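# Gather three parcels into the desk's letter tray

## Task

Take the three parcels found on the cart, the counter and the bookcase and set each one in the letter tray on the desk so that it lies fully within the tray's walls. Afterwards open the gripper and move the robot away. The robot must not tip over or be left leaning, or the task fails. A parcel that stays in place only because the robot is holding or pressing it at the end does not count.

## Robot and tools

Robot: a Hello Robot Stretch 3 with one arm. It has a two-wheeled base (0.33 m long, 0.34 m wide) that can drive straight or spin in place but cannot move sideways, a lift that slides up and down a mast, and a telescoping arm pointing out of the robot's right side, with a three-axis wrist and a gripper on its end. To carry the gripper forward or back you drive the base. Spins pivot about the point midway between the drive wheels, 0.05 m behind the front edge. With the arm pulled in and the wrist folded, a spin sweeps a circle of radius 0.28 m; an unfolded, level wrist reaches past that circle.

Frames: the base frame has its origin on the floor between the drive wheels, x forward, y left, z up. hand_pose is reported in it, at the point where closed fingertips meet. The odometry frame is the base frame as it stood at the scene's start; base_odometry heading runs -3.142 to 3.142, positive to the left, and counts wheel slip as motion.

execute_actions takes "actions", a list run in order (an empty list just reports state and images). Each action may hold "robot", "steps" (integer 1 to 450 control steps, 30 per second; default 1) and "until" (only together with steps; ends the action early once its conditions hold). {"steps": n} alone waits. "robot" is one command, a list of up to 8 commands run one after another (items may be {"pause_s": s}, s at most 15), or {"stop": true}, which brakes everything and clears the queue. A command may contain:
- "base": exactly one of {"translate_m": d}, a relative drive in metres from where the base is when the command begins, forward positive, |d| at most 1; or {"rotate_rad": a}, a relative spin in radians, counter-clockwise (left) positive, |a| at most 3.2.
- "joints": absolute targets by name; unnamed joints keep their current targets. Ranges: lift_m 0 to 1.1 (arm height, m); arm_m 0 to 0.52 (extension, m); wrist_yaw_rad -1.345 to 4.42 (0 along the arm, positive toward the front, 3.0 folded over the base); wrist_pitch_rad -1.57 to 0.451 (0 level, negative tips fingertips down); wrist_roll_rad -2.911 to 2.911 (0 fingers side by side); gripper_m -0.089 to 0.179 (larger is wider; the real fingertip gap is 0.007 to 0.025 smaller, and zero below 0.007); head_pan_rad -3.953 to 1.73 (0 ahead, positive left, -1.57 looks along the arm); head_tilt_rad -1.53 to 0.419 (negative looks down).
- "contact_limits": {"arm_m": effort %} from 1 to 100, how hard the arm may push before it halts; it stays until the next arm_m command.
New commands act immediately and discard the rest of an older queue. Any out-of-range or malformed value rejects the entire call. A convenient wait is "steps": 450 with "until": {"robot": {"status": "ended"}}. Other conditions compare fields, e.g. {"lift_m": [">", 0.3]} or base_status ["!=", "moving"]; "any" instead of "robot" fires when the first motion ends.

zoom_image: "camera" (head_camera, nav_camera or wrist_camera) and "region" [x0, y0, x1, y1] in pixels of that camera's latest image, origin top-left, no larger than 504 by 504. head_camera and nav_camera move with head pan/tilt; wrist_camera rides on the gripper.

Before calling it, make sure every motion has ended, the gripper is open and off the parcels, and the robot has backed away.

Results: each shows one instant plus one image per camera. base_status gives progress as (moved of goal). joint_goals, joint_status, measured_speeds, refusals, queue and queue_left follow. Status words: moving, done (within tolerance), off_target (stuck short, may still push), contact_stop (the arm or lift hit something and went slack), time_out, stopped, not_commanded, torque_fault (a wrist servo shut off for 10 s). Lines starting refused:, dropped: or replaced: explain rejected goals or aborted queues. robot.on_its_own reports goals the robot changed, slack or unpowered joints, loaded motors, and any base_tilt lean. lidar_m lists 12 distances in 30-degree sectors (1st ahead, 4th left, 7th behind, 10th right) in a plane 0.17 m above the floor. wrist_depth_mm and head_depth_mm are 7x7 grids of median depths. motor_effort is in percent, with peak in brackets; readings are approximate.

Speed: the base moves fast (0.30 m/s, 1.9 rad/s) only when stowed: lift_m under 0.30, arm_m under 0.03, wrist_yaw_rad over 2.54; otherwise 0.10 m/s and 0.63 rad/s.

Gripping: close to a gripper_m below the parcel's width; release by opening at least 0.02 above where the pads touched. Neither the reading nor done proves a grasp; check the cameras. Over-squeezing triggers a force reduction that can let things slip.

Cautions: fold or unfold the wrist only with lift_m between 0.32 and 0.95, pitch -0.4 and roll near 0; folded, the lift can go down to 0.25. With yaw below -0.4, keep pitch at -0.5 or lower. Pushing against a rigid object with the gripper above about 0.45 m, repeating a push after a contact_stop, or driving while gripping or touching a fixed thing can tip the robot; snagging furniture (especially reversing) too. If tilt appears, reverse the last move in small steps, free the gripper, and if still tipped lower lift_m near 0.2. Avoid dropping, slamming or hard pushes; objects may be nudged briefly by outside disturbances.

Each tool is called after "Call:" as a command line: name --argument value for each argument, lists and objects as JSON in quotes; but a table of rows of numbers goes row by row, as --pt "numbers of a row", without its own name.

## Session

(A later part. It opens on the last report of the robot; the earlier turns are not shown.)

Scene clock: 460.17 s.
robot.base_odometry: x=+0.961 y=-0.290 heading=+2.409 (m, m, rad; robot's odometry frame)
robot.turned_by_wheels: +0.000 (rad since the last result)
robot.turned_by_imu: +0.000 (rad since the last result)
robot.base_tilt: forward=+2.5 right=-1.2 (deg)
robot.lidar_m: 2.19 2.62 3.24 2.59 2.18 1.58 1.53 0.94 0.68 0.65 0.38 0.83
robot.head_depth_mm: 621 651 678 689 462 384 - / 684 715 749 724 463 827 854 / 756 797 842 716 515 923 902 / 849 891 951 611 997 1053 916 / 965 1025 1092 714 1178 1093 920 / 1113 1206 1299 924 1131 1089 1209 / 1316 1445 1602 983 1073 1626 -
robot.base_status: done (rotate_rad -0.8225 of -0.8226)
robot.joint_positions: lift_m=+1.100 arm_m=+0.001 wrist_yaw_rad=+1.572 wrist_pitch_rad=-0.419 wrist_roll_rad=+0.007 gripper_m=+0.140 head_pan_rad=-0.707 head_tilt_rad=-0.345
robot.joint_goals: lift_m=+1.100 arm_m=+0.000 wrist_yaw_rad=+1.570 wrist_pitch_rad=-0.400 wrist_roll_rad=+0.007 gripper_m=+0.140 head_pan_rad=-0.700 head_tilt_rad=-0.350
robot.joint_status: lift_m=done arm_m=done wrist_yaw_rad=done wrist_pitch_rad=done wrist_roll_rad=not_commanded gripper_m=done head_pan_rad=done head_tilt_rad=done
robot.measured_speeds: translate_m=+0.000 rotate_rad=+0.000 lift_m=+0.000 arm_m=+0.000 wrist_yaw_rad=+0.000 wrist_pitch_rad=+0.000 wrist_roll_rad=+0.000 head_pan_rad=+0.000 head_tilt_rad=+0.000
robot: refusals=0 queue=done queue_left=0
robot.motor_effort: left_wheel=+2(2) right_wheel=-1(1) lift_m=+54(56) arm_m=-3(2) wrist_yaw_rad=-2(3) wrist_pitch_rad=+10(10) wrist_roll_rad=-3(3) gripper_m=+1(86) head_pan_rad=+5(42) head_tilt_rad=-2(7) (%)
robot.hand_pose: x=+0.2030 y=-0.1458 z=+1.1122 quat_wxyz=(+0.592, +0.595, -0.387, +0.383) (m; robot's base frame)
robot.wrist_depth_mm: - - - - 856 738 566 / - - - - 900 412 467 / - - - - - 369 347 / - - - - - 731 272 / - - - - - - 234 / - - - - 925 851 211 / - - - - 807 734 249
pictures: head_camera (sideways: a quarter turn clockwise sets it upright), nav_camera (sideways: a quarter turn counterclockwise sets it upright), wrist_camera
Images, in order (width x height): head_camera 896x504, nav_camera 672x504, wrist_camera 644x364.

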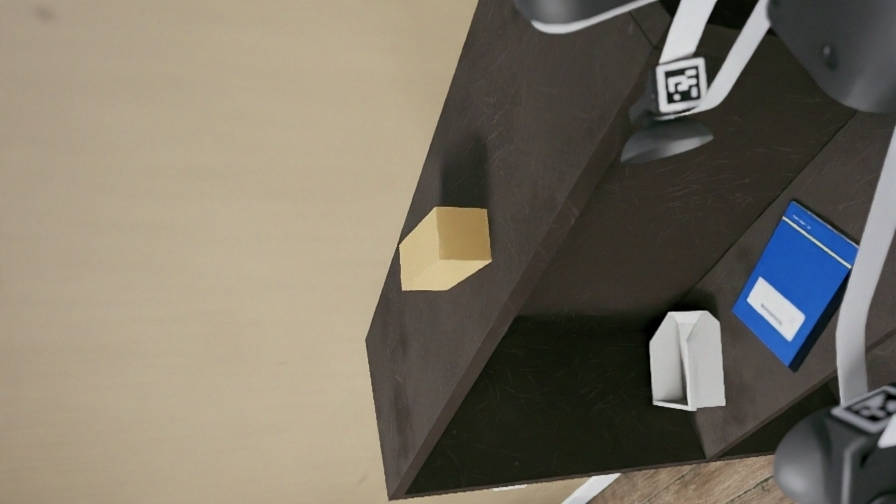

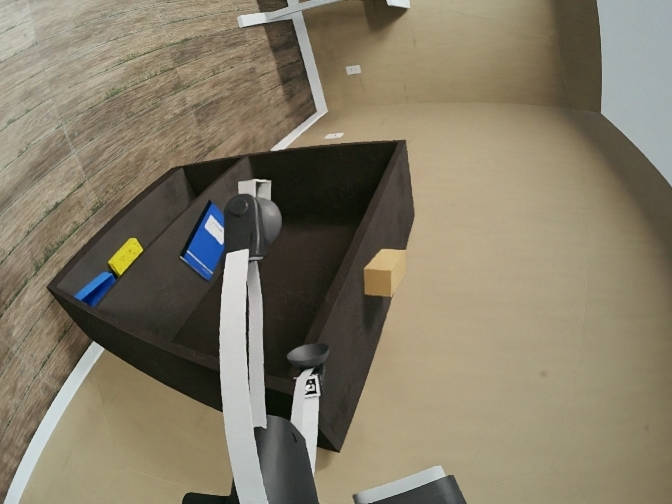

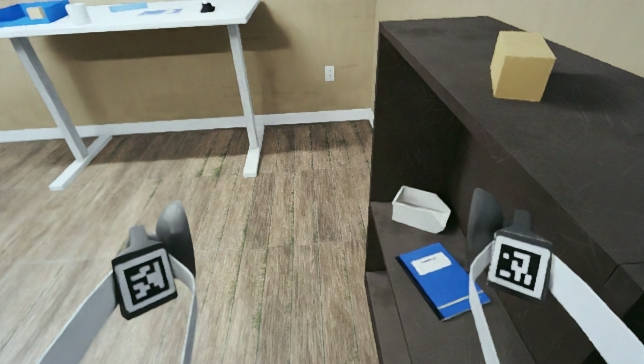

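Call:
execute_actions --actions '[{"robot": {"joints": {"arm_m": 0.245}}, "steps": 300, "until": {"robot": {"status": "ended"}}}]'

Scene clock: 480.87 s.
robot.base_odometry: x=+0.961 y=-0.290 heading=+2.409 (m, m, rad; robot's odometry frame)
robot.turned_by_wheels: +0.000 (rad since the last result)
robot.turned_by_imu: +0.000 (rad since the last result)
robot.base_tilt: forward=+2.6 right=-1.0 (deg)
robot.lidar_m: 2.18 2.63 3.24 2.58 2.19 1.58 1.53 0.94 0.67 0.65 0.38 0.83
robot.head_depth_mm: 621 649 679 681 488 389 425 / 683 716 751 723 461 806 844 / 757 796 843 718 514 927 901 / 848 897 958 611 995 1058 890 / 961 1033 1095 713 1180 1094 896 / 1120 1212 1291 923 1135 1083 1242 / 1323 1455 1608 981 1073 1604 1376
robot.base_status: done (rotate_rad -0.8225 of -0.8226)
robot.joint_positions: lift_m=+1.100 arm_m=+0.245 wrist_yaw_rad=+1.570 wrist_pitch_rad=-0.419 wrist_roll_rad=+0.007 gripper_m=+0.140 head_pan_rad=-0.707 head_tilt_rad=-0.345
robot.joint_goals: lift_m=+1.100 arm_m=+0.245 wrist_yaw_rad=+1.570 wrist_pitch_rad=-0.400 wrist_roll_rad=+0.007 gripper_m=+0.140 head_pan_rad=-0.700 head_tilt_rad=-0.350
robot.joint_status: lift_m=done arm_m=done wrist_yaw_rad=done wrist_pitch_rad=done wrist_roll_rad=not_commanded gripper_m=done head_pan_rad=done head_tilt_rad=done
robot.measured_speeds: translate_m=+0.000 rotate_rad=+0.000 lift_m=+0.000 arm_m=+0.000 wrist_yaw_rad=+0.000 wrist_pitch_rad=+0.000 wrist_roll_rad=+0.000 head_pan_rad=+0.000 head_tilt_rad=+0.000
robot: refusals=0 queue=done queue_left=0
robot.motor_effort: left_wheel=+2(2) right_wheel=-1(1) lift_m=+54(54) arm_m=+2(3) wrist_yaw_rad=-1(2) wrist_pitch_rad=+10(10) wrist_roll_rad=-3(3) gripper_m=+0(0) head_pan_rad=+5(5) head_tilt_rad=-2(2) (%)
robot.hand_pose: x=+0.2030 y=-0.3898 z=+1.1122 quat_wxyz=(+0.592, +0.594, -0.387, +0.383) (m; robot's base frame)
robot.wrist_depth_mm: - - - 818 700 428 291 / - - - 416 496 433 295 / - - - 368 354 355 299 / - - - 288 284 279 276 / - - - 237 233 - 227 / - - 212 200 198 197 200 / - - 220 210 217 222 228
pictures: head_camera (sideways: a quarter turn clockwise sets it upright), nav_camera (sideways: a quarter turn counterclockwise sets it upright), wrist_camera
Images, in order (width x height): head_camera 896x504, nav_camera 672x504, wrist_camera 644x364.

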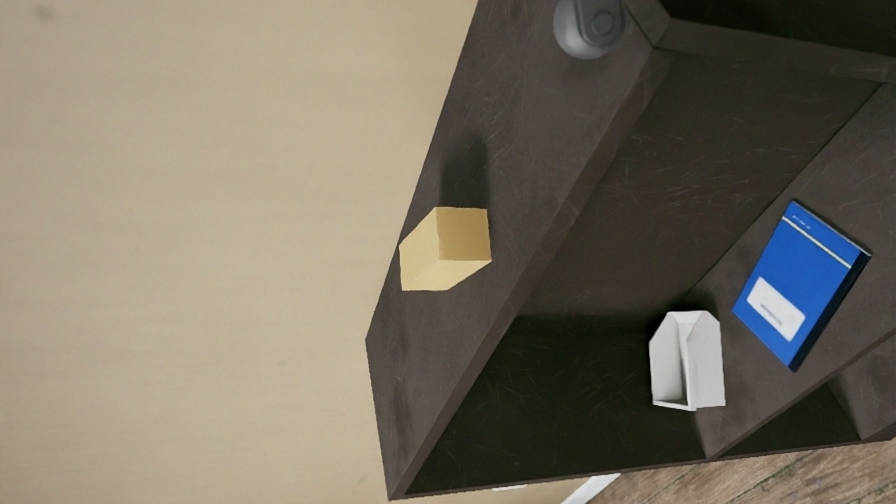

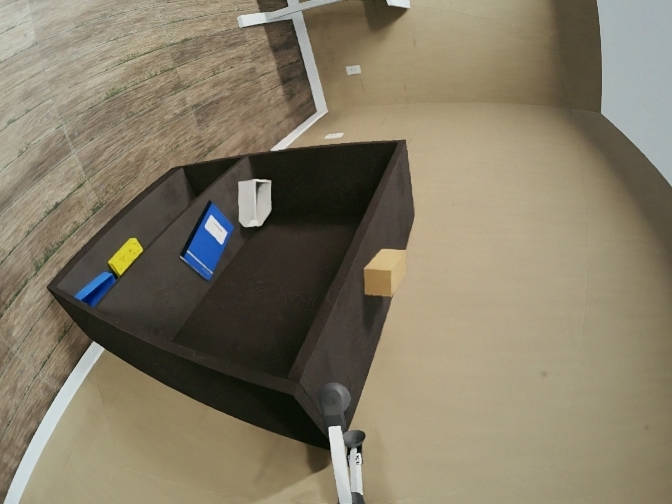

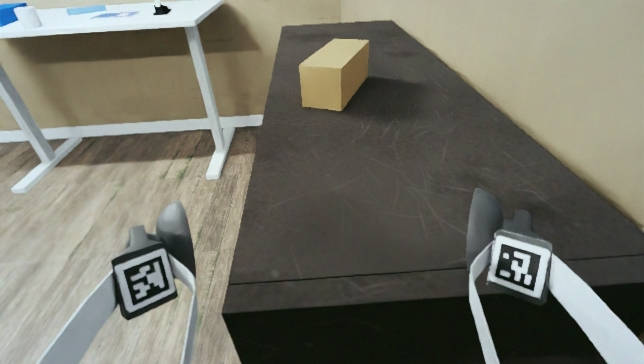

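Call:
execute_actions --actions '[{"robot": [{"joints": {"lift_m": 1.066}}, {"base": {"translate_m": 0.2}}], "steps": 300, "until": {"robot": {"status": "ended"}}}]'

Scene clock: 500.57 s.
robot.base_odometry: x=+0.813 y=-0.156 heading=+2.409 (m, m, rad; robot's odometry frame)
robot.turned_by_wheels: +0.000 (rad since the last result)
robot.turned_by_imu: +0.001 (rad since the last result)
robot.base_tilt: forward=+2.5 right=-1.1 (deg)
robot.lidar_m: 1.99 2.47 3.25 2.61 2.47 1.80 1.73 0.93 0.67 0.33 0.42 0.82
robot.head_depth_mm: 617 644 671 683 450 712 750 / 675 707 745 724 448 802 836 / 749 789 833 718 513 918 907 / 840 892 951 714 962 1026 890 / 953 1020 1094 711 968 1011 897 / 1116 1194 1305 830 891 961 1032 / 1306 1440 1592 1766 2056 1800 1423
robot.base_status: done (translate_m +0.2000 of +0.2000)
robot.joint_positions: lift_m=+1.066 arm_m=+0.245 wrist_yaw_rad=+1.570 wrist_pitch_rad=-0.419 wrist_roll_rad=+0.007 gripper_m=+0.140 head_pan_rad=-0.707 head_tilt_rad=-0.345
robot.joint_goals: lift_m=+1.066 arm_m=+0.245 wrist_yaw_rad=+1.570 wrist_pitch_rad=-0.400 wrist_roll_rad=+0.007 gripper_m=+0.140 head_pan_rad=-0.700 head_tilt_rad=-0.350
robot.joint_status: lift_m=done arm_m=done wrist_yaw_rad=done wrist_pitch_rad=done wrist_roll_rad=not_commanded gripper_m=done head_pan_rad=done head_tilt_rad=done
robot.measured_speeds: translate_m=+0.000 rotate_rad=+0.000 lift_m=+0.000 arm_m=+0.000 wrist_yaw_rad=+0.000 wrist_pitch_rad=+0.000 wrist_roll_rad=+0.000 head_pan_rad=+0.000 head_tilt_rad=+0.000
robot: refusals=0 queue=done queue_left=0
robot.motor_effort: left_wheel=+2(8) right_wheel=-2(1) lift_m=+31(54) arm_m=+3(3) wrist_yaw_rad=-1(1) wrist_pitch_rad=+10(10) wrist_roll_rad=-3(3) gripper_m=+0(0) head_pan_rad=+4(5) head_tilt_rad=-1(2) (%)
robot.hand_pose: x=+0.2030 y=-0.3898 z=+1.0789 quat_wxyz=(+0.592, +0.594, -0.387, +0.383) (m; robot's base frame)
robot.wrist_depth_mm: - - - 669 627 419 285 / - - - 291 341 376 290 / - - - 208 274 281 278 / - - 256 221 228 224 218 / - - 199 191 187 - 181 / - - 163 161 159 152 154 / - - 141 140 138 136 135
pictures: head_camera (sideways: a quarter turn clockwise sets it upright), nav_camera (sideways: a quarter turn counterclockwise sets it upright), wrist_camera
Images, in order (width x height): head_camera 896x504, nav_camera 672x504, wrist_camera 644x364.

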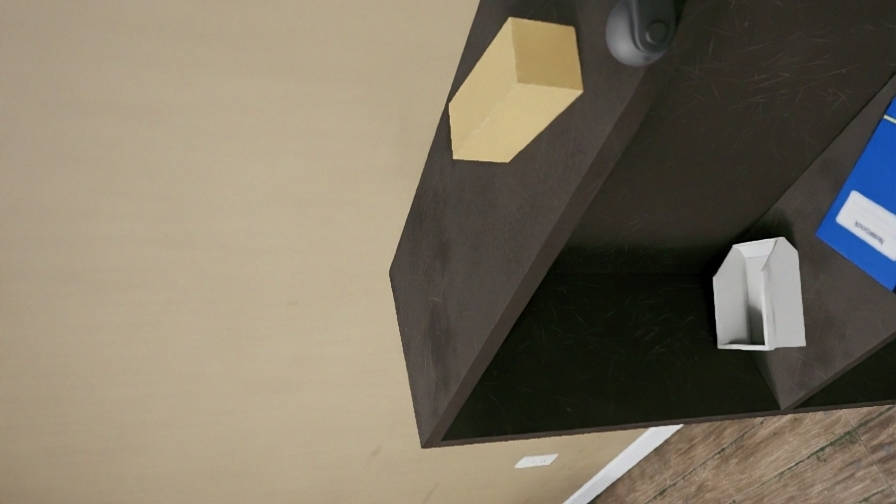

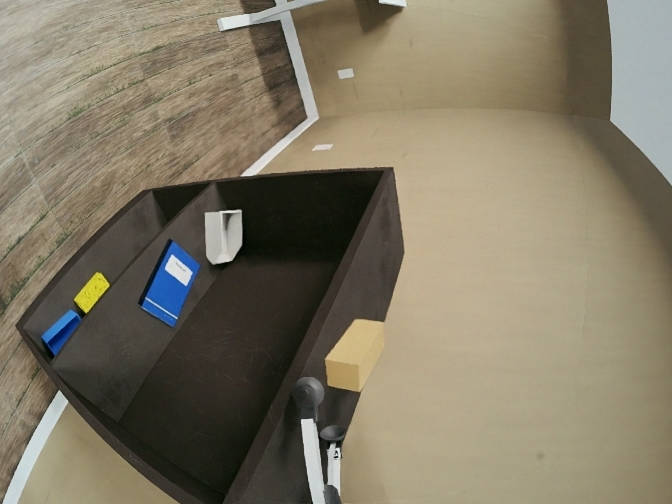

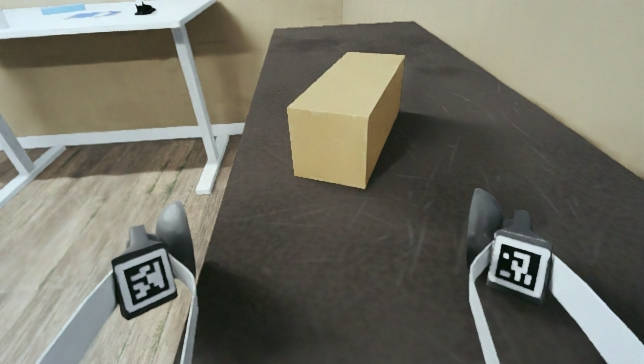

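Call:
execute_actions --actions '[{"robot": {"joints": {"wrist_yaw_rad": 1.195, "arm_m": 0.138, "gripper_m": 0.175}}, "steps": 300, "until": {"robot": {"status": "ended"}}}]'

Scene clock: 521.57 s.
robot.base_odometry: x=+0.813 y=-0.156 heading=+2.409 (m, m, rad; robot's odometry frame)
robot.turned_by_wheels: +0.000 (rad since the last result)
robot.turned_by_imu: +0.000 (rad since the last result)
robot.base_tilt: forward=+2.6 right=-1.1 (deg)
robot.lidar_m: 1.99 2.48 3.25 2.61 2.46 1.79 1.72 0.93 0.67 0.33 0.43 0.82
robot.head_depth_mm: 617 643 674 682 446 711 747 / 679 713 744 723 451 814 834 / 749 792 834 718 513 917 899 / 842 888 943 717 967 1029 900 / 961 1016 1092 714 970 1013 896 / 1106 1199 1300 827 888 969 1045 / 1320 1443 1590 1778 2011 1769 1417
robot.base_status: done (translate_m +0.2000 of +0.2000)
robot.joint_positions: lift_m=+1.066 arm_m=+0.138 wrist_yaw_rad=+1.197 wrist_pitch_rad=-0.419 wrist_roll_rad=+0.007 gripper_m=+0.175 head_pan_rad=-0.707 head_tilt_rad=-0.345
robot.joint_goals: lift_m=+1.066 arm_m=+0.138 wrist_yaw_rad=+1.195 wrist_pitch_rad=-0.400 wrist_roll_rad=+0.007 gripper_m=+0.175 head_pan_rad=-0.700 head_tilt_rad=-0.350
robot.joint_status: lift_m=done arm_m=done wrist_yaw_rad=done wrist_pitch_rad=done wrist_roll_rad=not_commanded gripper_m=done head_pan_rad=done head_tilt_rad=done
robot.measured_speeds: translate_m=+0.000 rotate_rad=+0.000 lift_m=+0.000 arm_m=+0.000 wrist_yaw_rad=+0.000 wrist_pitch_rad=+0.000 wrist_roll_rad=+0.000 head_pan_rad=+0.000 head_tilt_rad=+0.000
robot: refusals=0 queue=done queue_left=0
robot.motor_effort: left_wheel=+2(1) right_wheel=-2(1) lift_m=+31(32) arm_m=-3(3) wrist_yaw_rad=-2(2) wrist_pitch_rad=+10(10) wrist_roll_rad=-3(3) gripper_m=+0(89) head_pan_rad=+5(5) head_tilt_rad=-2(1) (%)
robot.hand_pose: x=+0.1874 y=-0.3655 z=+1.0789 quat_wxyz=(+0.653, +0.512, -0.491, +0.266) (m; robot's base frame)
robot.wrist_depth_mm: - - - 621 466 338 267 / - - 423 270 397 351 277 / - - 314 228 289 281 273 / - - 248 230 227 223 219 / - - 910 190 187 184 185 / - - - 161 159 156 - / - - - 140 139 137 135
pictures: head_camera (sideways: a quarter turn clockwise sets it upright), nav_camera (sideways: a quarter turn counterclockwise sets it upright), wrist_camera
Images, in order (width x height): head_camera 896x504, nav_camera 672x504, wrist_camera 644x364.

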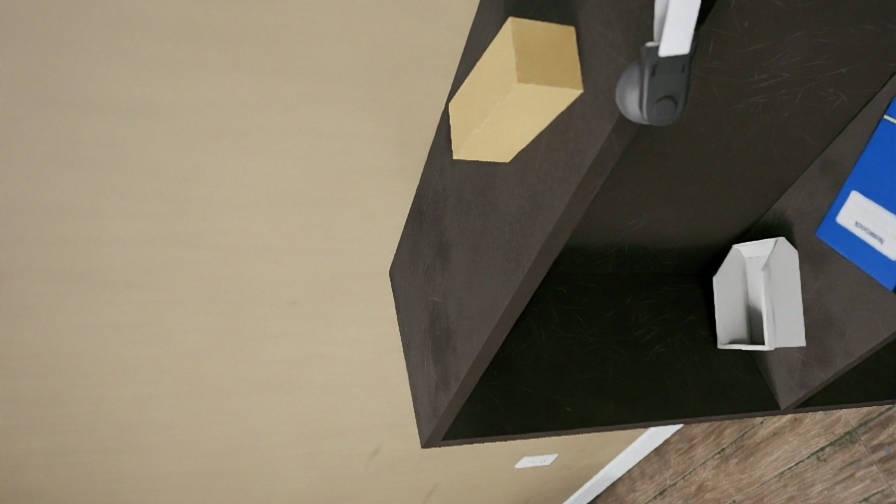

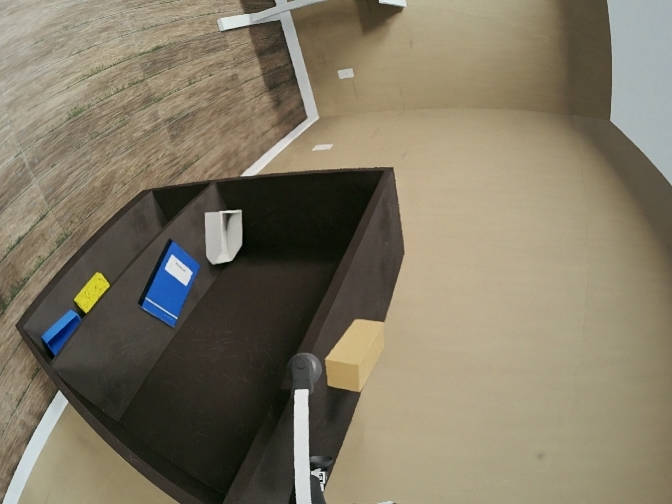

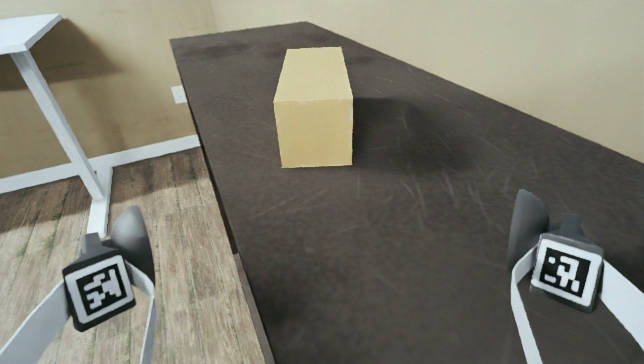

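Call:
execute_actions --actions '[{"robot": [{"base": {"translate_m": 0.048}, "joints": {"arm_m": 0.156}}, {"base": {"translate_m": 0.048}, "joints": {"arm_m": 0.175}}, {"base": {"translate_m": 0.048}, "joints": {"arm_m": 0.193}}], "steps": 450, "until": {"robot": {"status": "ended"}}}]'

Scene clock: 532.10 s.
robot.base_odometry: x=+0.706 y=-0.060 heading=+2.409 (m, m, rad; robot's odometry frame)
robot.turned_by_wheels: +0.000 (rad since the last result)
robot.turned_by_imu: +0.001 (rad since the last result)
robot.base_tilt: forward=+2.6 right=-1.1 (deg)
robot.lidar_m: 1.84 2.35 3.15 2.65 2.66 1.94 1.87 0.93 0.35 0.41 0.61 0.70
robot.head_depth_mm: 614 640 667 679 476 692 746 / 673 703 741 723 463 796 834 / 746 785 831 722 511 914 887 / 833 886 942 715 837 940 888 / 942 1017 1092 710 777 840 870 / 1103 1181 1291 1397 1573 1668 1382 / 1304 1442 1590 1795 2006 1780 1422
robot.base_status: done (translate_m +0.0480 of +0.0480)
robot.joint_positions: lift_m=+1.066 arm_m=+0.193 wrist_yaw_rad=+1.196 wrist_pitch_rad=-0.419 wrist_roll_rad=+0.007 gripper_m=+0.175 head_pan_rad=-0.707 head_tilt_rad=-0.346
robot.joint_goals: lift_m=+1.066 arm_m=+0.193 wrist_yaw_rad=+1.195 wrist_pitch_rad=-0.400 wrist_roll_rad=+0.007 gripper_m=+0.175 head_pan_rad=-0.700 head_tilt_rad=-0.350
robot.joint_status: lift_m=done arm_m=done wrist_yaw_rad=done wrist_pitch_rad=done wrist_roll_rad=not_commanded gripper_m=done head_pan_rad=done head_tilt_rad=done
robot.measured_speeds: translate_m=+0.000 rotate_rad=+0.000 lift_m=+0.000 arm_m=+0.000 wrist_yaw_rad=+0.000 wrist_pitch_rad=+0.000 wrist_roll_rad=+0.000 head_pan_rad=+0.000 head_tilt_rad=+0.000
robot: refusals=0 queue=done queue_left=0
robot.motor_effort: left_wheel=+2(9) right_wheel=-2(3) lift_m=+31(32) arm_m=+3(4) wrist_yaw_rad=-2(2) wrist_pitch_rad=+9(10) wrist_roll_rad=-3(3) gripper_m=+0(1) head_pan_rad=+5(5) head_tilt_rad=-1(1) (%)
robot.hand_pose: x=+0.1874 y=-0.4198 z=+1.0789 quat_wxyz=(+0.653, +0.512, -0.491, +0.266) (m; robot's base frame)
robot.wrist_depth_mm: - - - 562 381 278 219 / - - 422 403 375 292 227 / - 347 302 181 288 284 236 / - 263 236 142 224 223 226 / - 202 187 117 180 185 184 / - 163 154 99 149 156 158 / - 147 135 97 105 137 134
pictures: head_camera (sideways: a quarter turn clockwise sets it upright), nav_camera (sideways: a quarter turn counterclockwise sets it upright), wrist_camera
Images, in order (width x height): head_camera 896x504, nav_camera 672x504, wrist_camera 644x364.

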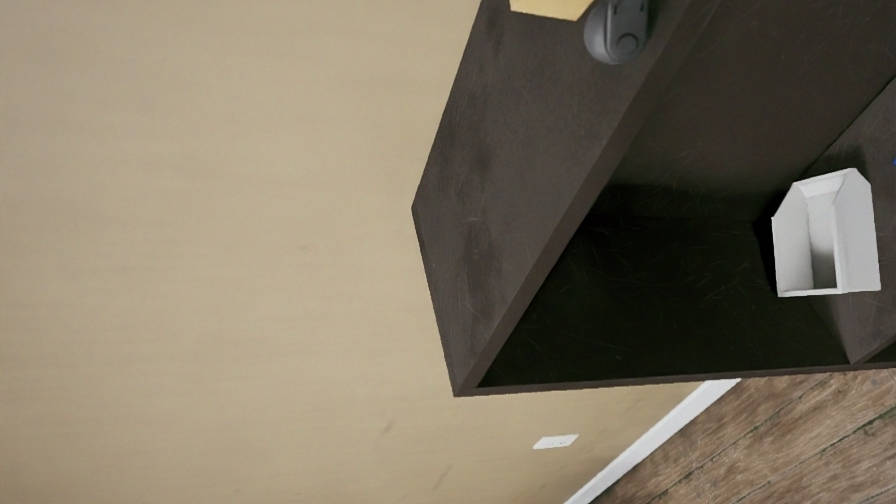

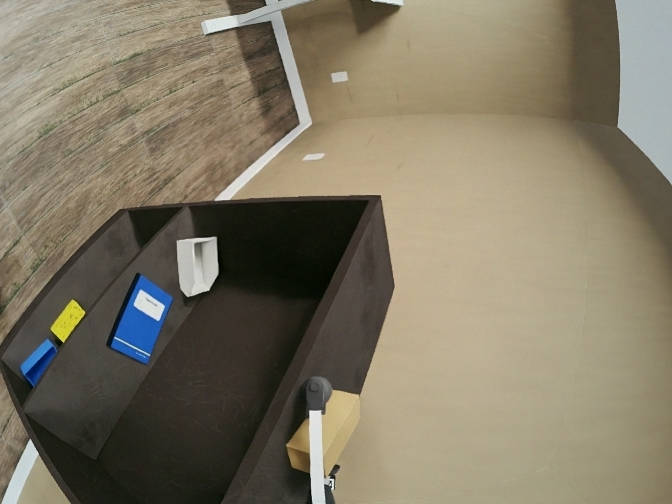

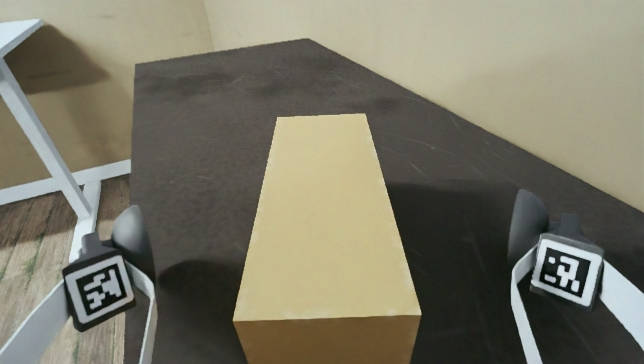

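Call:
execute_actions --actions '[{"robot": {"joints": {"gripper_m": 0.03}}, "steps": 300, "until": {"robot": {"status": "ended"}}}]'

Scene clock: 536.97 s.
robot.base_odometry: x=+0.706 y=-0.060 heading=+2.409 (m, m, rad; robot's odometry frame)
robot.turned_by_wheels: +0.000 (rad since the last result)
robot.turned_by_imu: +0.000 (rad since the last result)
robot.base_tilt: forward=+2.6 right=-1.2 (deg)
robot.lidar_m: 1.85 2.35 3.14 2.64 2.65 1.94 1.87 0.93 0.35 0.41 0.60 0.70
robot.head_depth_mm: 613 640 668 680 450 687 748 / 671 707 741 723 462 801 833 / 747 784 830 717 514 916 889 / 836 884 938 712 838 937 886 / 951 1018 1092 711 776 841 873 / 1105 1193 1294 1409 1565 1656 1381 / 1309 1443 1587 1777 2005 1792 1419
robot.base_status: done (translate_m +0.0480 of +0.0480)
robot.joint_positions: lift_m=+1.066 arm_m=+0.193 wrist_yaw_rad=+1.190 wrist_pitch_rad=-0.412 wrist_roll_rad=+0.006 gripper_m=+0.032 head_pan_rad=-0.707 head_tilt_rad=-0.346
robot.joint_goals: lift_m=+1.066 arm_m=+0.193 wrist_yaw_rad=+1.195 wrist_pitch_rad=-0.400 wrist_roll_rad=+0.006 gripper_m=+0.030 head_pan_rad=-0.700 head_tilt_rad=-0.350
robot.joint_status: lift_m=done arm_m=done wrist_yaw_rad=done wrist_pitch_rad=done wrist_roll_rad=not_commanded gripper_m=done head_pan_rad=done head_tilt_rad=done
robot.measured_speeds: translate_m=+0.000 rotate_rad=+0.000 lift_m=+0.000 arm_m=+0.000 wrist_yaw_rad=+0.000 wrist_pitch_rad=+0.000 wrist_roll_rad=+0.000 head_pan_rad=+0.000 head_tilt_rad=+0.000
robot: refusals=0 queue=done queue_left=0
robot.motor_effort: left_wheel=+1(2) right_wheel=-1(2) lift_m=+31(31) arm_m=+2(3) wrist_yaw_rad=+4(4) wrist_pitch_rad=+7(10) wrist_roll_rad=-2(3) gripper_m=-36(100) head_pan_rad=+5(5) head_tilt_rad=-2(2) (%)
robot.hand_pose: x=+0.1876 y=-0.4214 z=+1.0803 quat_wxyz=(+0.653, +0.509, -0.494, +0.267) (m; robot's base frame)
robot.wrist_depth_mm: - - - 560 377 274 217 / - - 427 420 382 290 225 / - 354 309 186 293 287 235 / - 267 238 145 229 225 229 / - 205 191 119 122 186 183 / - 178 108 100 103 158 157 / - 150 140 96 102 138 136
pictures: head_camera (sideways: a quarter turn clockwise sets it upright), nav_camera (sideways: a quarter turn counterclockwise sets it upright), wrist_camera
Images, in order (width x height): head_camera 896x504, nav_camera 672x504, wrist_camera 644x364.

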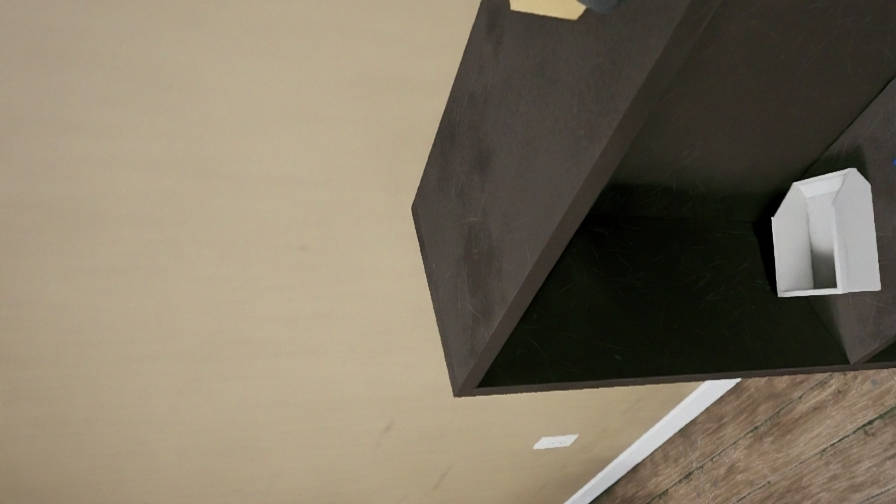

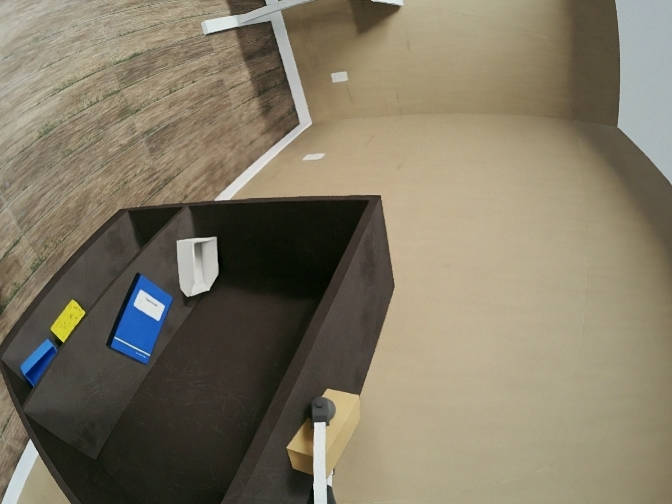

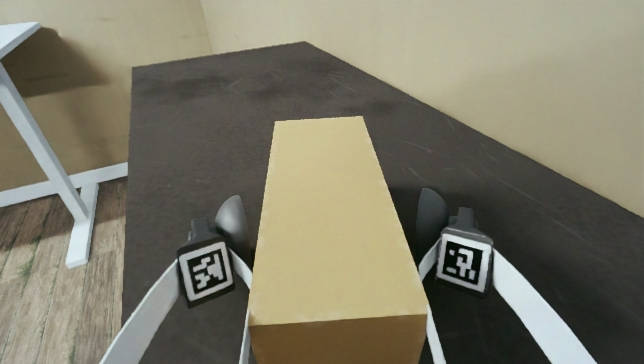

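Call:
execute_actions --actions '[]'

Scene clock: 554.50 s.
robot.base_odometry: x=+0.706 y=-0.060 heading=+2.409 (m, m, rad; robot's odometry frame)
robot.turned_by_wheels: +0.000 (rad since the last result)
robot.turned_by_imu: +0.000 (rad since the last result)
robot.base_tilt: forward=+2.6 right=-1.1 (deg)
robot.lidar_m: 1.85 2.34 3.16 2.64 2.66 1.94 1.87 0.93 0.35 0.41 0.61 0.70
robot.head_depth_mm: 612 638 672 677 451 687 744 / 673 705 740 718 462 797 834 / 747 788 827 718 513 912 880 / 834 889 950 713 838 942 886 / 952 1009 1095 708 776 840 869 / 1098 1193 1282 1388 1570 1659 1371 / 1309 1431 1586 1776 2031 1793 1421
robot.base_status: done (translate_m +0.0480 of +0.0480)
robot.joint_positions: lift_m=+1.066 arm_m=+0.193 wrist_yaw_rad=+1.190 wrist_pitch_rad=-0.412 wrist_roll_rad=+0.006 gripper_m=+0.031 head_pan_rad=-0.707 head_tilt_rad=-0.346
robot.joint_goals: lift_m=+1.066 arm_m=+0.193 wrist_yaw_rad=+1.195 wrist_pitch_rad=-0.400 wrist_roll_rad=+0.006 gripper_m=+0.030 head_pan_rad=-0.700 head_tilt_rad=-0.350
robot.joint_status: lift_m=done arm_m=done wrist_yaw_rad=done wrist_pitch_rad=done wrist_roll_rad=not_commanded gripper_m=done head_pan_rad=done head_tilt_rad=done
robot.measured_speeds: translate_m=+0.000 rotate_rad=+0.000 lift_m=+0.000 arm_m=+0.000 wrist_yaw_rad=+0.000 wrist_pitch_rad=+0.000 wrist_roll_rad=+0.000 head_pan_rad=+0.000 head_tilt_rad=+0.000
robot: refusals=0 queue=done queue_left=0
robot.motor_effort: left_wheel=+1(1) right_wheel=-1(1) lift_m=+31(31) arm_m=+3(2) wrist_yaw_rad=+4(4) wrist_pitch_rad=+7(7) wrist_roll_rad=-2(2) gripper_m=-21(27) head_pan_rad=+5(5) head_tilt_rad=-1(1) (%)
robot.hand_pose: x=+0.1876 y=-0.4214 z=+1.0803 quat_wxyz=(+0.653, +0.509, -0.494, +0.267) (m; robot's base frame)
robot.wrist_depth_mm: - - - 565 375 274 217 / - - 427 420 382 289 225 / - 356 307 186 295 284 235 / - 266 238 144 228 225 228 / - 206 190 119 122 187 184 / - 178 108 100 103 158 156 / - 149 140 96 103 137 136
pictures: head_camera (sideways: a quarter turn clockwise sets it upright), nav_camera (sideways: a quarter turn counterclockwise sets it upright), wrist_camera
Images, in order (width x height): head_camera 896x504, nav_camera 672x504, wrist_camera 644x364.

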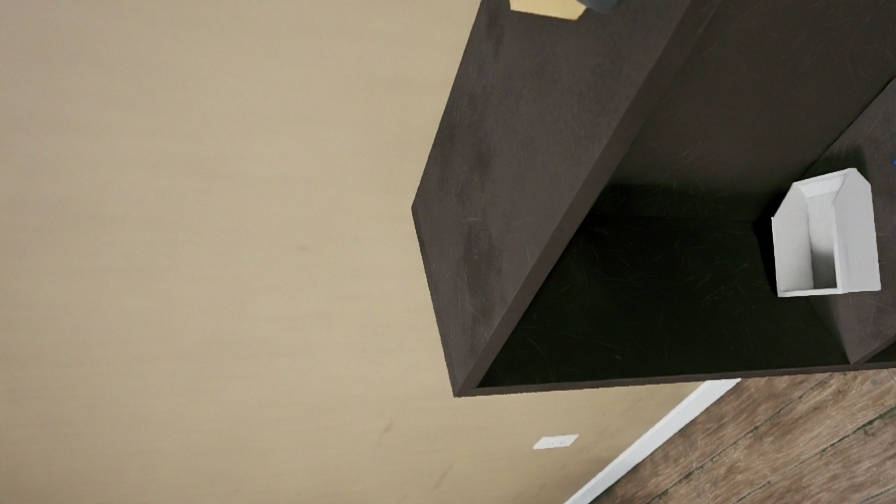

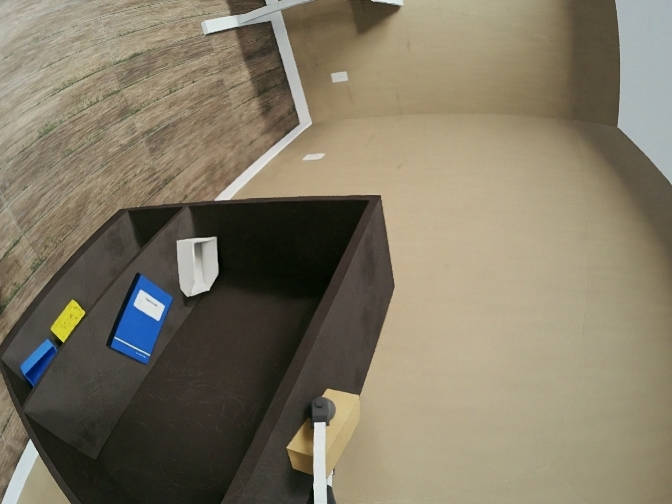

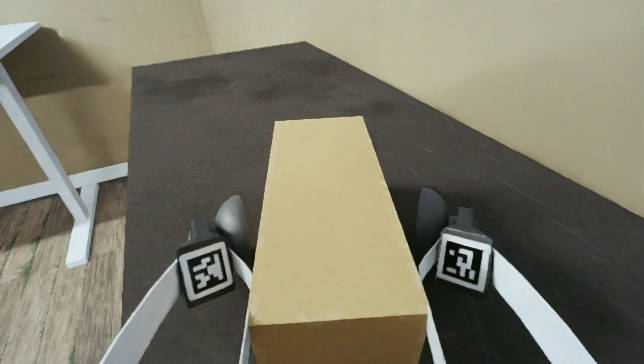

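Call:
execute_actions --actions '[{"robot": {"joints": {"lift_m": 1.1}}, "steps": 60, "until": {"robot": {"status": "ended"}}}]'

Scene clock: 628.73 s.
robot.base_odometry: x=+0.706 y=-0.060 heading=+2.409 (m, m, rad; robot's odometry frame)
robot.turned_by_wheels: +0.000 (rad since the last result)
robot.turned_by_imu: +0.000 (rad since the last result)
robot.base_tilt: forward=+2.6 right=-1.1 (deg)
robot.lidar_m: 1.84 2.35 3.13 2.65 2.66 1.94 1.87 0.93 0.35 0.41 0.61 0.70
robot.head_depth_mm: 614 640 668 678 444 687 744 / 674 705 740 720 461 801 831 / 747 788 833 719 513 917 885 / 836 884 945 713 836 938 887 / 953 1013 1086 710 778 842 869 / 1099 1193 1291 1398 1561 1672 1376 / 1309 1427 1579 1783 2037 1784 1425
robot.base_status: done (translate_m +0.0480 of +0.0480)
robot.joint_positions: lift_m=+1.100 arm_m=+0.193 wrist_yaw_rad=+1.193 wrist_pitch_rad=-0.424 wrist_roll_rad=+0.006 gripper_m=+0.031 head_pan_rad=-0.707 head_tilt_rad=-0.346
robot.joint_goals: lift_m=+1.100 arm_m=+0.193 wrist_yaw_rad=+1.195 wrist_pitch_rad=-0.400 wrist_roll_rad=+0.006 gripper_m=+0.030 head_pan_rad=-0.700 head_tilt_rad=-0.350
robot.joint_status: lift_m=done arm_m=done wrist_yaw_rad=done wrist_pitch_rad=done wrist_roll_rad=not_commanded gripper_m=done head_pan_rad=done head_tilt_rad=done
robot.measured_speeds: translate_m=+0.000 rotate_rad=+0.000 lift_m=+0.000 arm_m=+0.000 wrist_yaw_rad=+0.000 wrist_pitch_rad=+0.000 wrist_roll_rad=+0.000 head_pan_rad=+0.000 head_tilt_rad=+0.000
robot: refusals=0 queue=done queue_left=0
robot.motor_effort: left_wheel=+2(2) right_wheel=+0(1) lift_m=+55(57) arm_m=+3(2) wrist_yaw_rad=+1(4) wrist_pitch_rad=+13(14) wrist_roll_rad=-2(2) gripper_m=-21(22) head_pan_rad=+5(5) head_tilt_rad=-1(2) (%)
robot.hand_pose: x=+0.1864 y=-0.4202 z=+1.1109 quat_wxyz=(+0.654, +0.512, -0.490, +0.264) (m; robot's base frame)
robot.wrist_depth_mm: - - - 603 379 280 217 / - - 514 501 405 289 226 / - - 369 361 360 306 235 / - - 289 153 279 285 245 / - - 134 122 126 228 233 / - - 110 101 104 192 191 / - 186 171 96 101 168 167
pictures: head_camera (sideways: a quarter turn clockwise sets it upright), nav_camera (sideways: a quarter turn counterclockwise sets it upright), wrist_camera
Images, in order (width x height): head_camera 896x504, nav_camera 672x504, wrist_camera 644x364.

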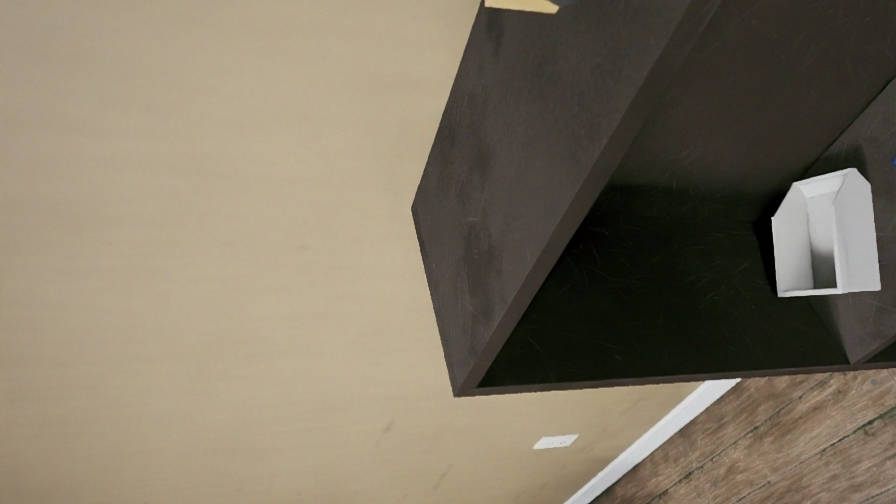

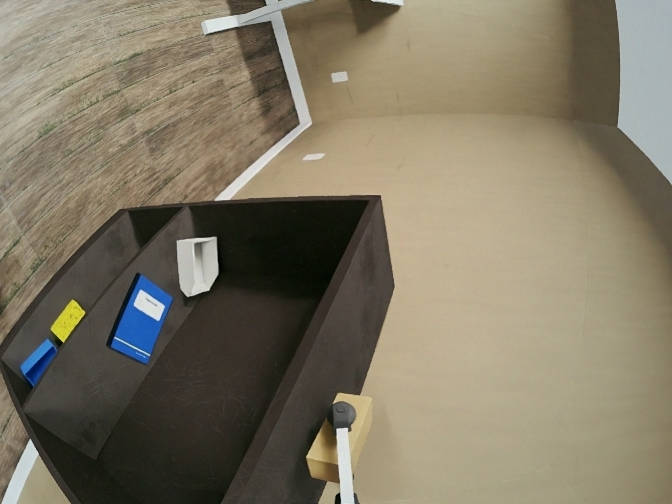

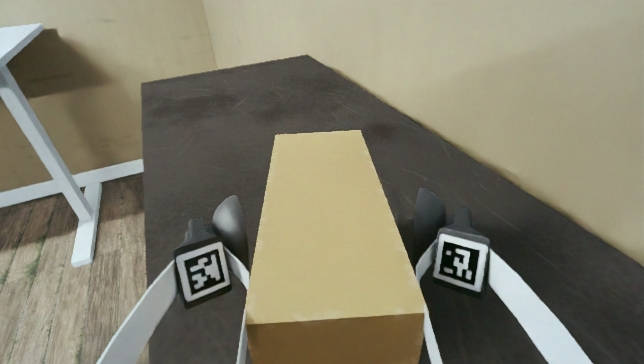

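Call:
execute_actions --actions '[{"robot": {"joints": {"arm_m": 0.0, "wrist_yaw_rad": 1.57, "head_pan_rad": 0.3, "head_tilt_rad": -0.5}}, "steps": 150, "until": {"robot": {"status": "ended"}}}]'

Scene clock: 641.10 s.
robot.base_odometry: x=+0.706 y=-0.060 heading=+2.409 (m, m, rad; robot's odometry frame)
robot.turned_by_wheels: +0.000 (rad since the last result)
robot.turned_by_imu: +0.000 (rad since the last result)
robot.base_tilt: forward=+2.5 right=-1.2 (deg)
robot.lidar_m: 1.84 2.35 3.16 2.64 2.66 1.94 1.87 0.93 0.35 0.41 0.61 0.70
robot.head_depth_mm: 1834 1968 2139 2347 2003 1555 1284 / 1875 2003 2213 2366 2006 1571 1282 / 1951 2056 2265 2460 1977 1559 1278 / 1986 2097 2400 2526 1975 1561 1277 / 2052 2190 2436 2587 1996 1560 1279 / 2135 2262 2555 2676 1959 1555 1282 / 2222 2325 2658 2444 1960 1544 1273
robot.base_status: done (translate_m +0.0480 of +0.0480)
robot.joint_positions: lift_m=+1.100 arm_m=+0.001 wrist_yaw_rad=+1.569 wrist_pitch_rad=-0.424 wrist_roll_rad=+0.006 gripper_m=+0.031 head_pan_rad=+0.293 head_tilt_rad=-0.493
robot.joint_goals: lift_m=+1.100 arm_m=+0.000 wrist_yaw_rad=+1.570 wrist_pitch_rad=-0.400 wrist_roll_rad=+0.006 gripper_m=+0.030 head_pan_rad=+0.300 head_tilt_rad=-0.500
robot.joint_status: lift_m=done arm_m=done wrist_yaw_rad=done wrist_pitch_rad=done wrist_roll_rad=not_commanded gripper_m=done head_pan_rad=done head_tilt_rad=done
robot.measured_speeds: translate_m=+0.000 rotate_rad=+0.000 lift_m=+0.000 arm_m=+0.000 wrist_yaw_rad=+0.000 wrist_pitch_rad=+0.000 wrist_roll_rad=+0.000 head_pan_rad=+0.000 head_tilt_rad=+0.000
robot: refusals=0 queue=done queue_left=0
robot.motor_effort: left_wheel=+1(2) right_wheel=+0(1) lift_m=+55(55) arm_m=-4(6) wrist_yaw_rad=+0(2) wrist_pitch_rad=+14(13) wrist_roll_rad=-2(2) gripper_m=-21(21) head_pan_rad=+5(55) head_tilt_rad=-1(12) (%)
robot.hand_pose: x=+0.2022 y=-0.1464 z=+1.1109 quat_wxyz=(+0.594, +0.595, -0.385, +0.381) (m; robot's base frame)
robot.wrist_depth_mm: - - - - - 816 560 / - - - - 582 469 461 / - - - - 655 361 341 / - - - 153 691 675 269 / - - 134 122 126 728 232 / - - 109 101 104 742 221 / - - - 96 101 739 515
pictures: head_camera (sideways: a quarter turn clockwise sets it upright), nav_camera (sideways: a quarter turn counterclockwise sets it upright), wrist_camera
Images, in order (width x height): head_camera 896x504, nav_camera 672x504, wrist_camera 644x364.

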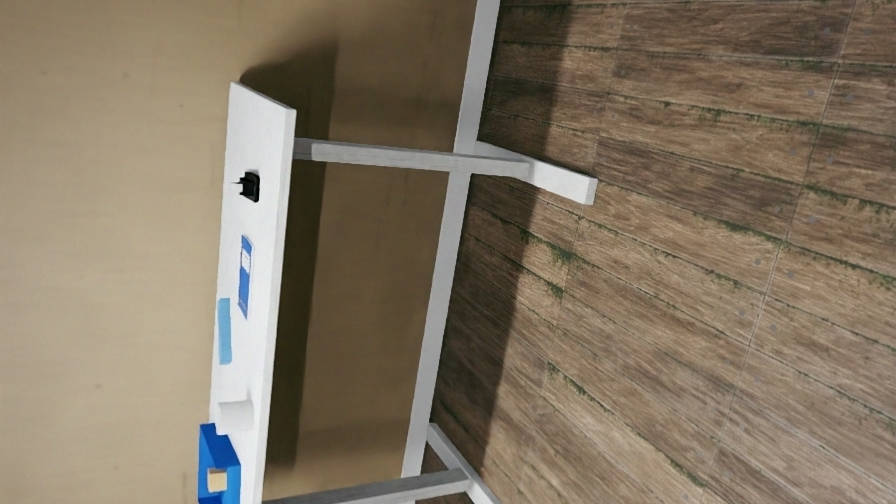

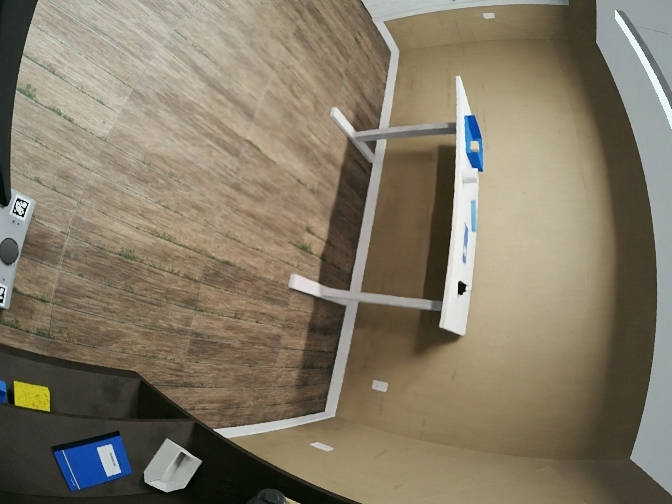

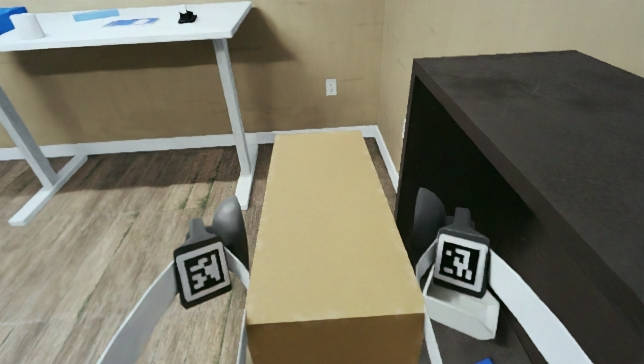

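Call:
execute_actions --actions '[{"robot": {"base": {"rotate_rad": 0.35}}, "steps": 150, "until": {"robot": {"status": "ended"}}}]'

Scene clock: 660.40 s.
robot.base_odometry: x=+0.706 y=-0.060 heading=+2.759 (m, m, rad; robot's odometry frame)
robot.turned_by_wheels: +0.350 (rad since the last result)
robot.turned_by_imu: +0.346 (rad since the last result)
robot.base_tilt: forward=+2.6 right=-1.1 (deg)
robot.lidar_m: 1.85 2.37 3.10 2.64 2.07 1.87 1.16 0.72 0.35 0.42 0.70 1.45
robot.head_depth_mm: 1963 2076 2242 2390 1980 1557 1285 / 2081 2201 2427 2553 1963 1554 1297 / 2230 2346 2574 2697 1978 1561 1281 / 2414 2512 2740 2530 1984 1551 1280 / 2612 2800 3110 2685 1964 1549 1289 / 2859 3101 3405 2729 1961 1562 1282 / 3027 3265 3462 2720 1942 1544 1273
robot.base_status: done (rotate_rad +0.3499 of +0.3500)
robot.joint_positions: lift_m=+1.100 arm_m=+0.001 wrist_yaw_rad=+1.569 wrist_pitch_rad=-0.425 wrist_roll_rad=+0.006 gripper_m=+0.031 head_pan_rad=+0.293 head_tilt_rad=-0.494
robot.joint_goals: lift_m=+1.100 arm_m=+0.000 wrist_yaw_rad=+1.570 wrist_pitch_rad=-0.400 wrist_roll_rad=+0.006 gripper_m=+0.030 head_pan_rad=+0.300 head_tilt_rad=-0.500
robot.joint_status: lift_m=done arm_m=done wrist_yaw_rad=done wrist_pitch_rad=done wrist_roll_rad=not_commanded gripper_m=done head_pan_rad=done head_tilt_rad=done
robot.measured_speeds: translate_m=+0.000 rotate_rad=+0.000 lift_m=+0.000 arm_m=+0.000 wrist_yaw_rad=+0.000 wrist_pitch_rad=+0.000 wrist_roll_rad=+0.000 head_pan_rad=+0.000 head_tilt_rad=+0.000
robot: refusals=0 queue=done queue_left=0
robot.motor_effort: left_wheel=-2(10) right_wheel=+1(2) lift_m=+55(55) arm_m=-3(3) wrist_yaw_rad=+0(0) wrist_pitch_rad=+13(14) wrist_roll_rad=-2(2) gripper_m=-21(21) head_pan_rad=+5(5) head_tilt_rad=-2(2) (%)
robot.hand_pose: x=+0.2022 y=-0.1464 z=+1.1108 quat_wxyz=(+0.594, +0.595, -0.385, +0.381) (m; robot's base frame)
robot.wrist_depth_mm: - - - - - - - / - - - - - - - / - - - - - - 454 / - - - 153 - - 495 / - - 134 122 126 - 549 / - - 110 101 104 654 617 / - - - 96 101 756 677
pictures: head_camera (sideways: a quarter turn clockwise sets it upright), nav_camera (sideways: a quarter turn counterclockwise sets it upright), wrist_camera
Images, in order (width x height): head_camera 896x504, nav_camera 672x504, wrist_camera 644x364.

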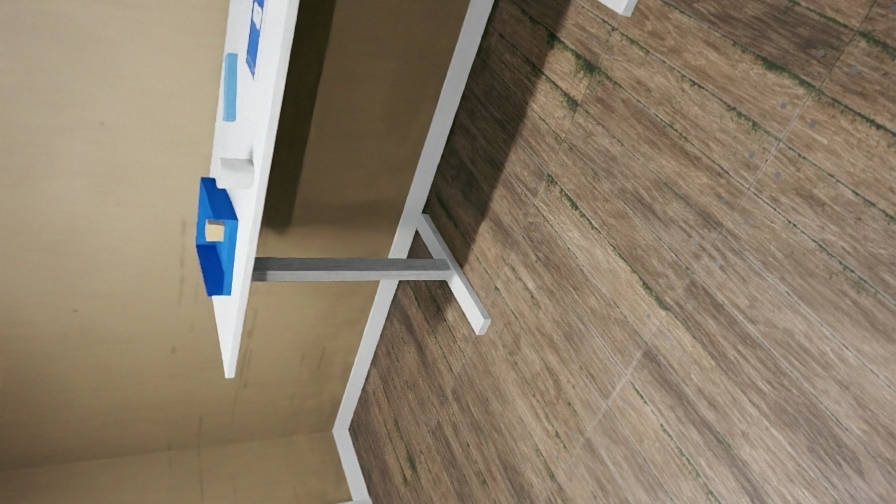

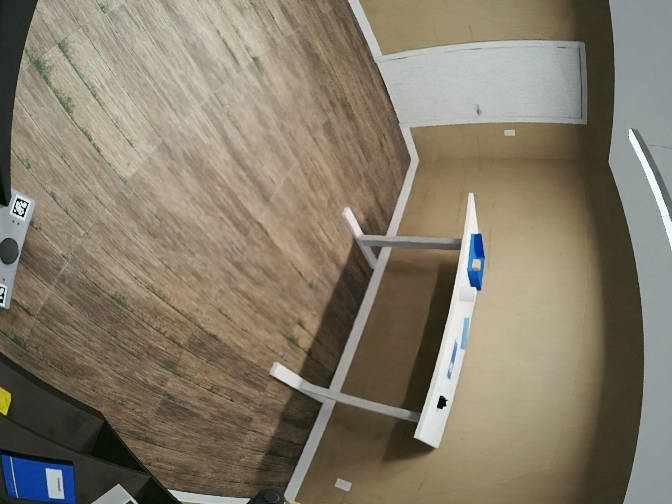

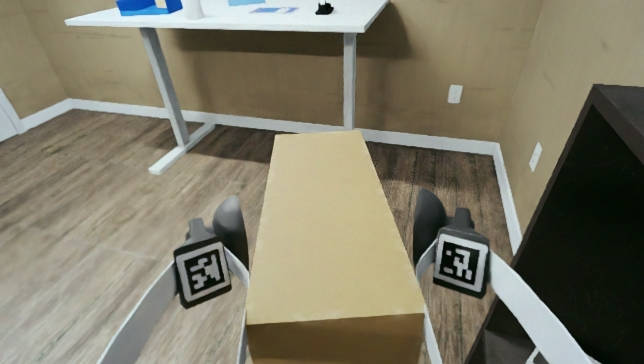

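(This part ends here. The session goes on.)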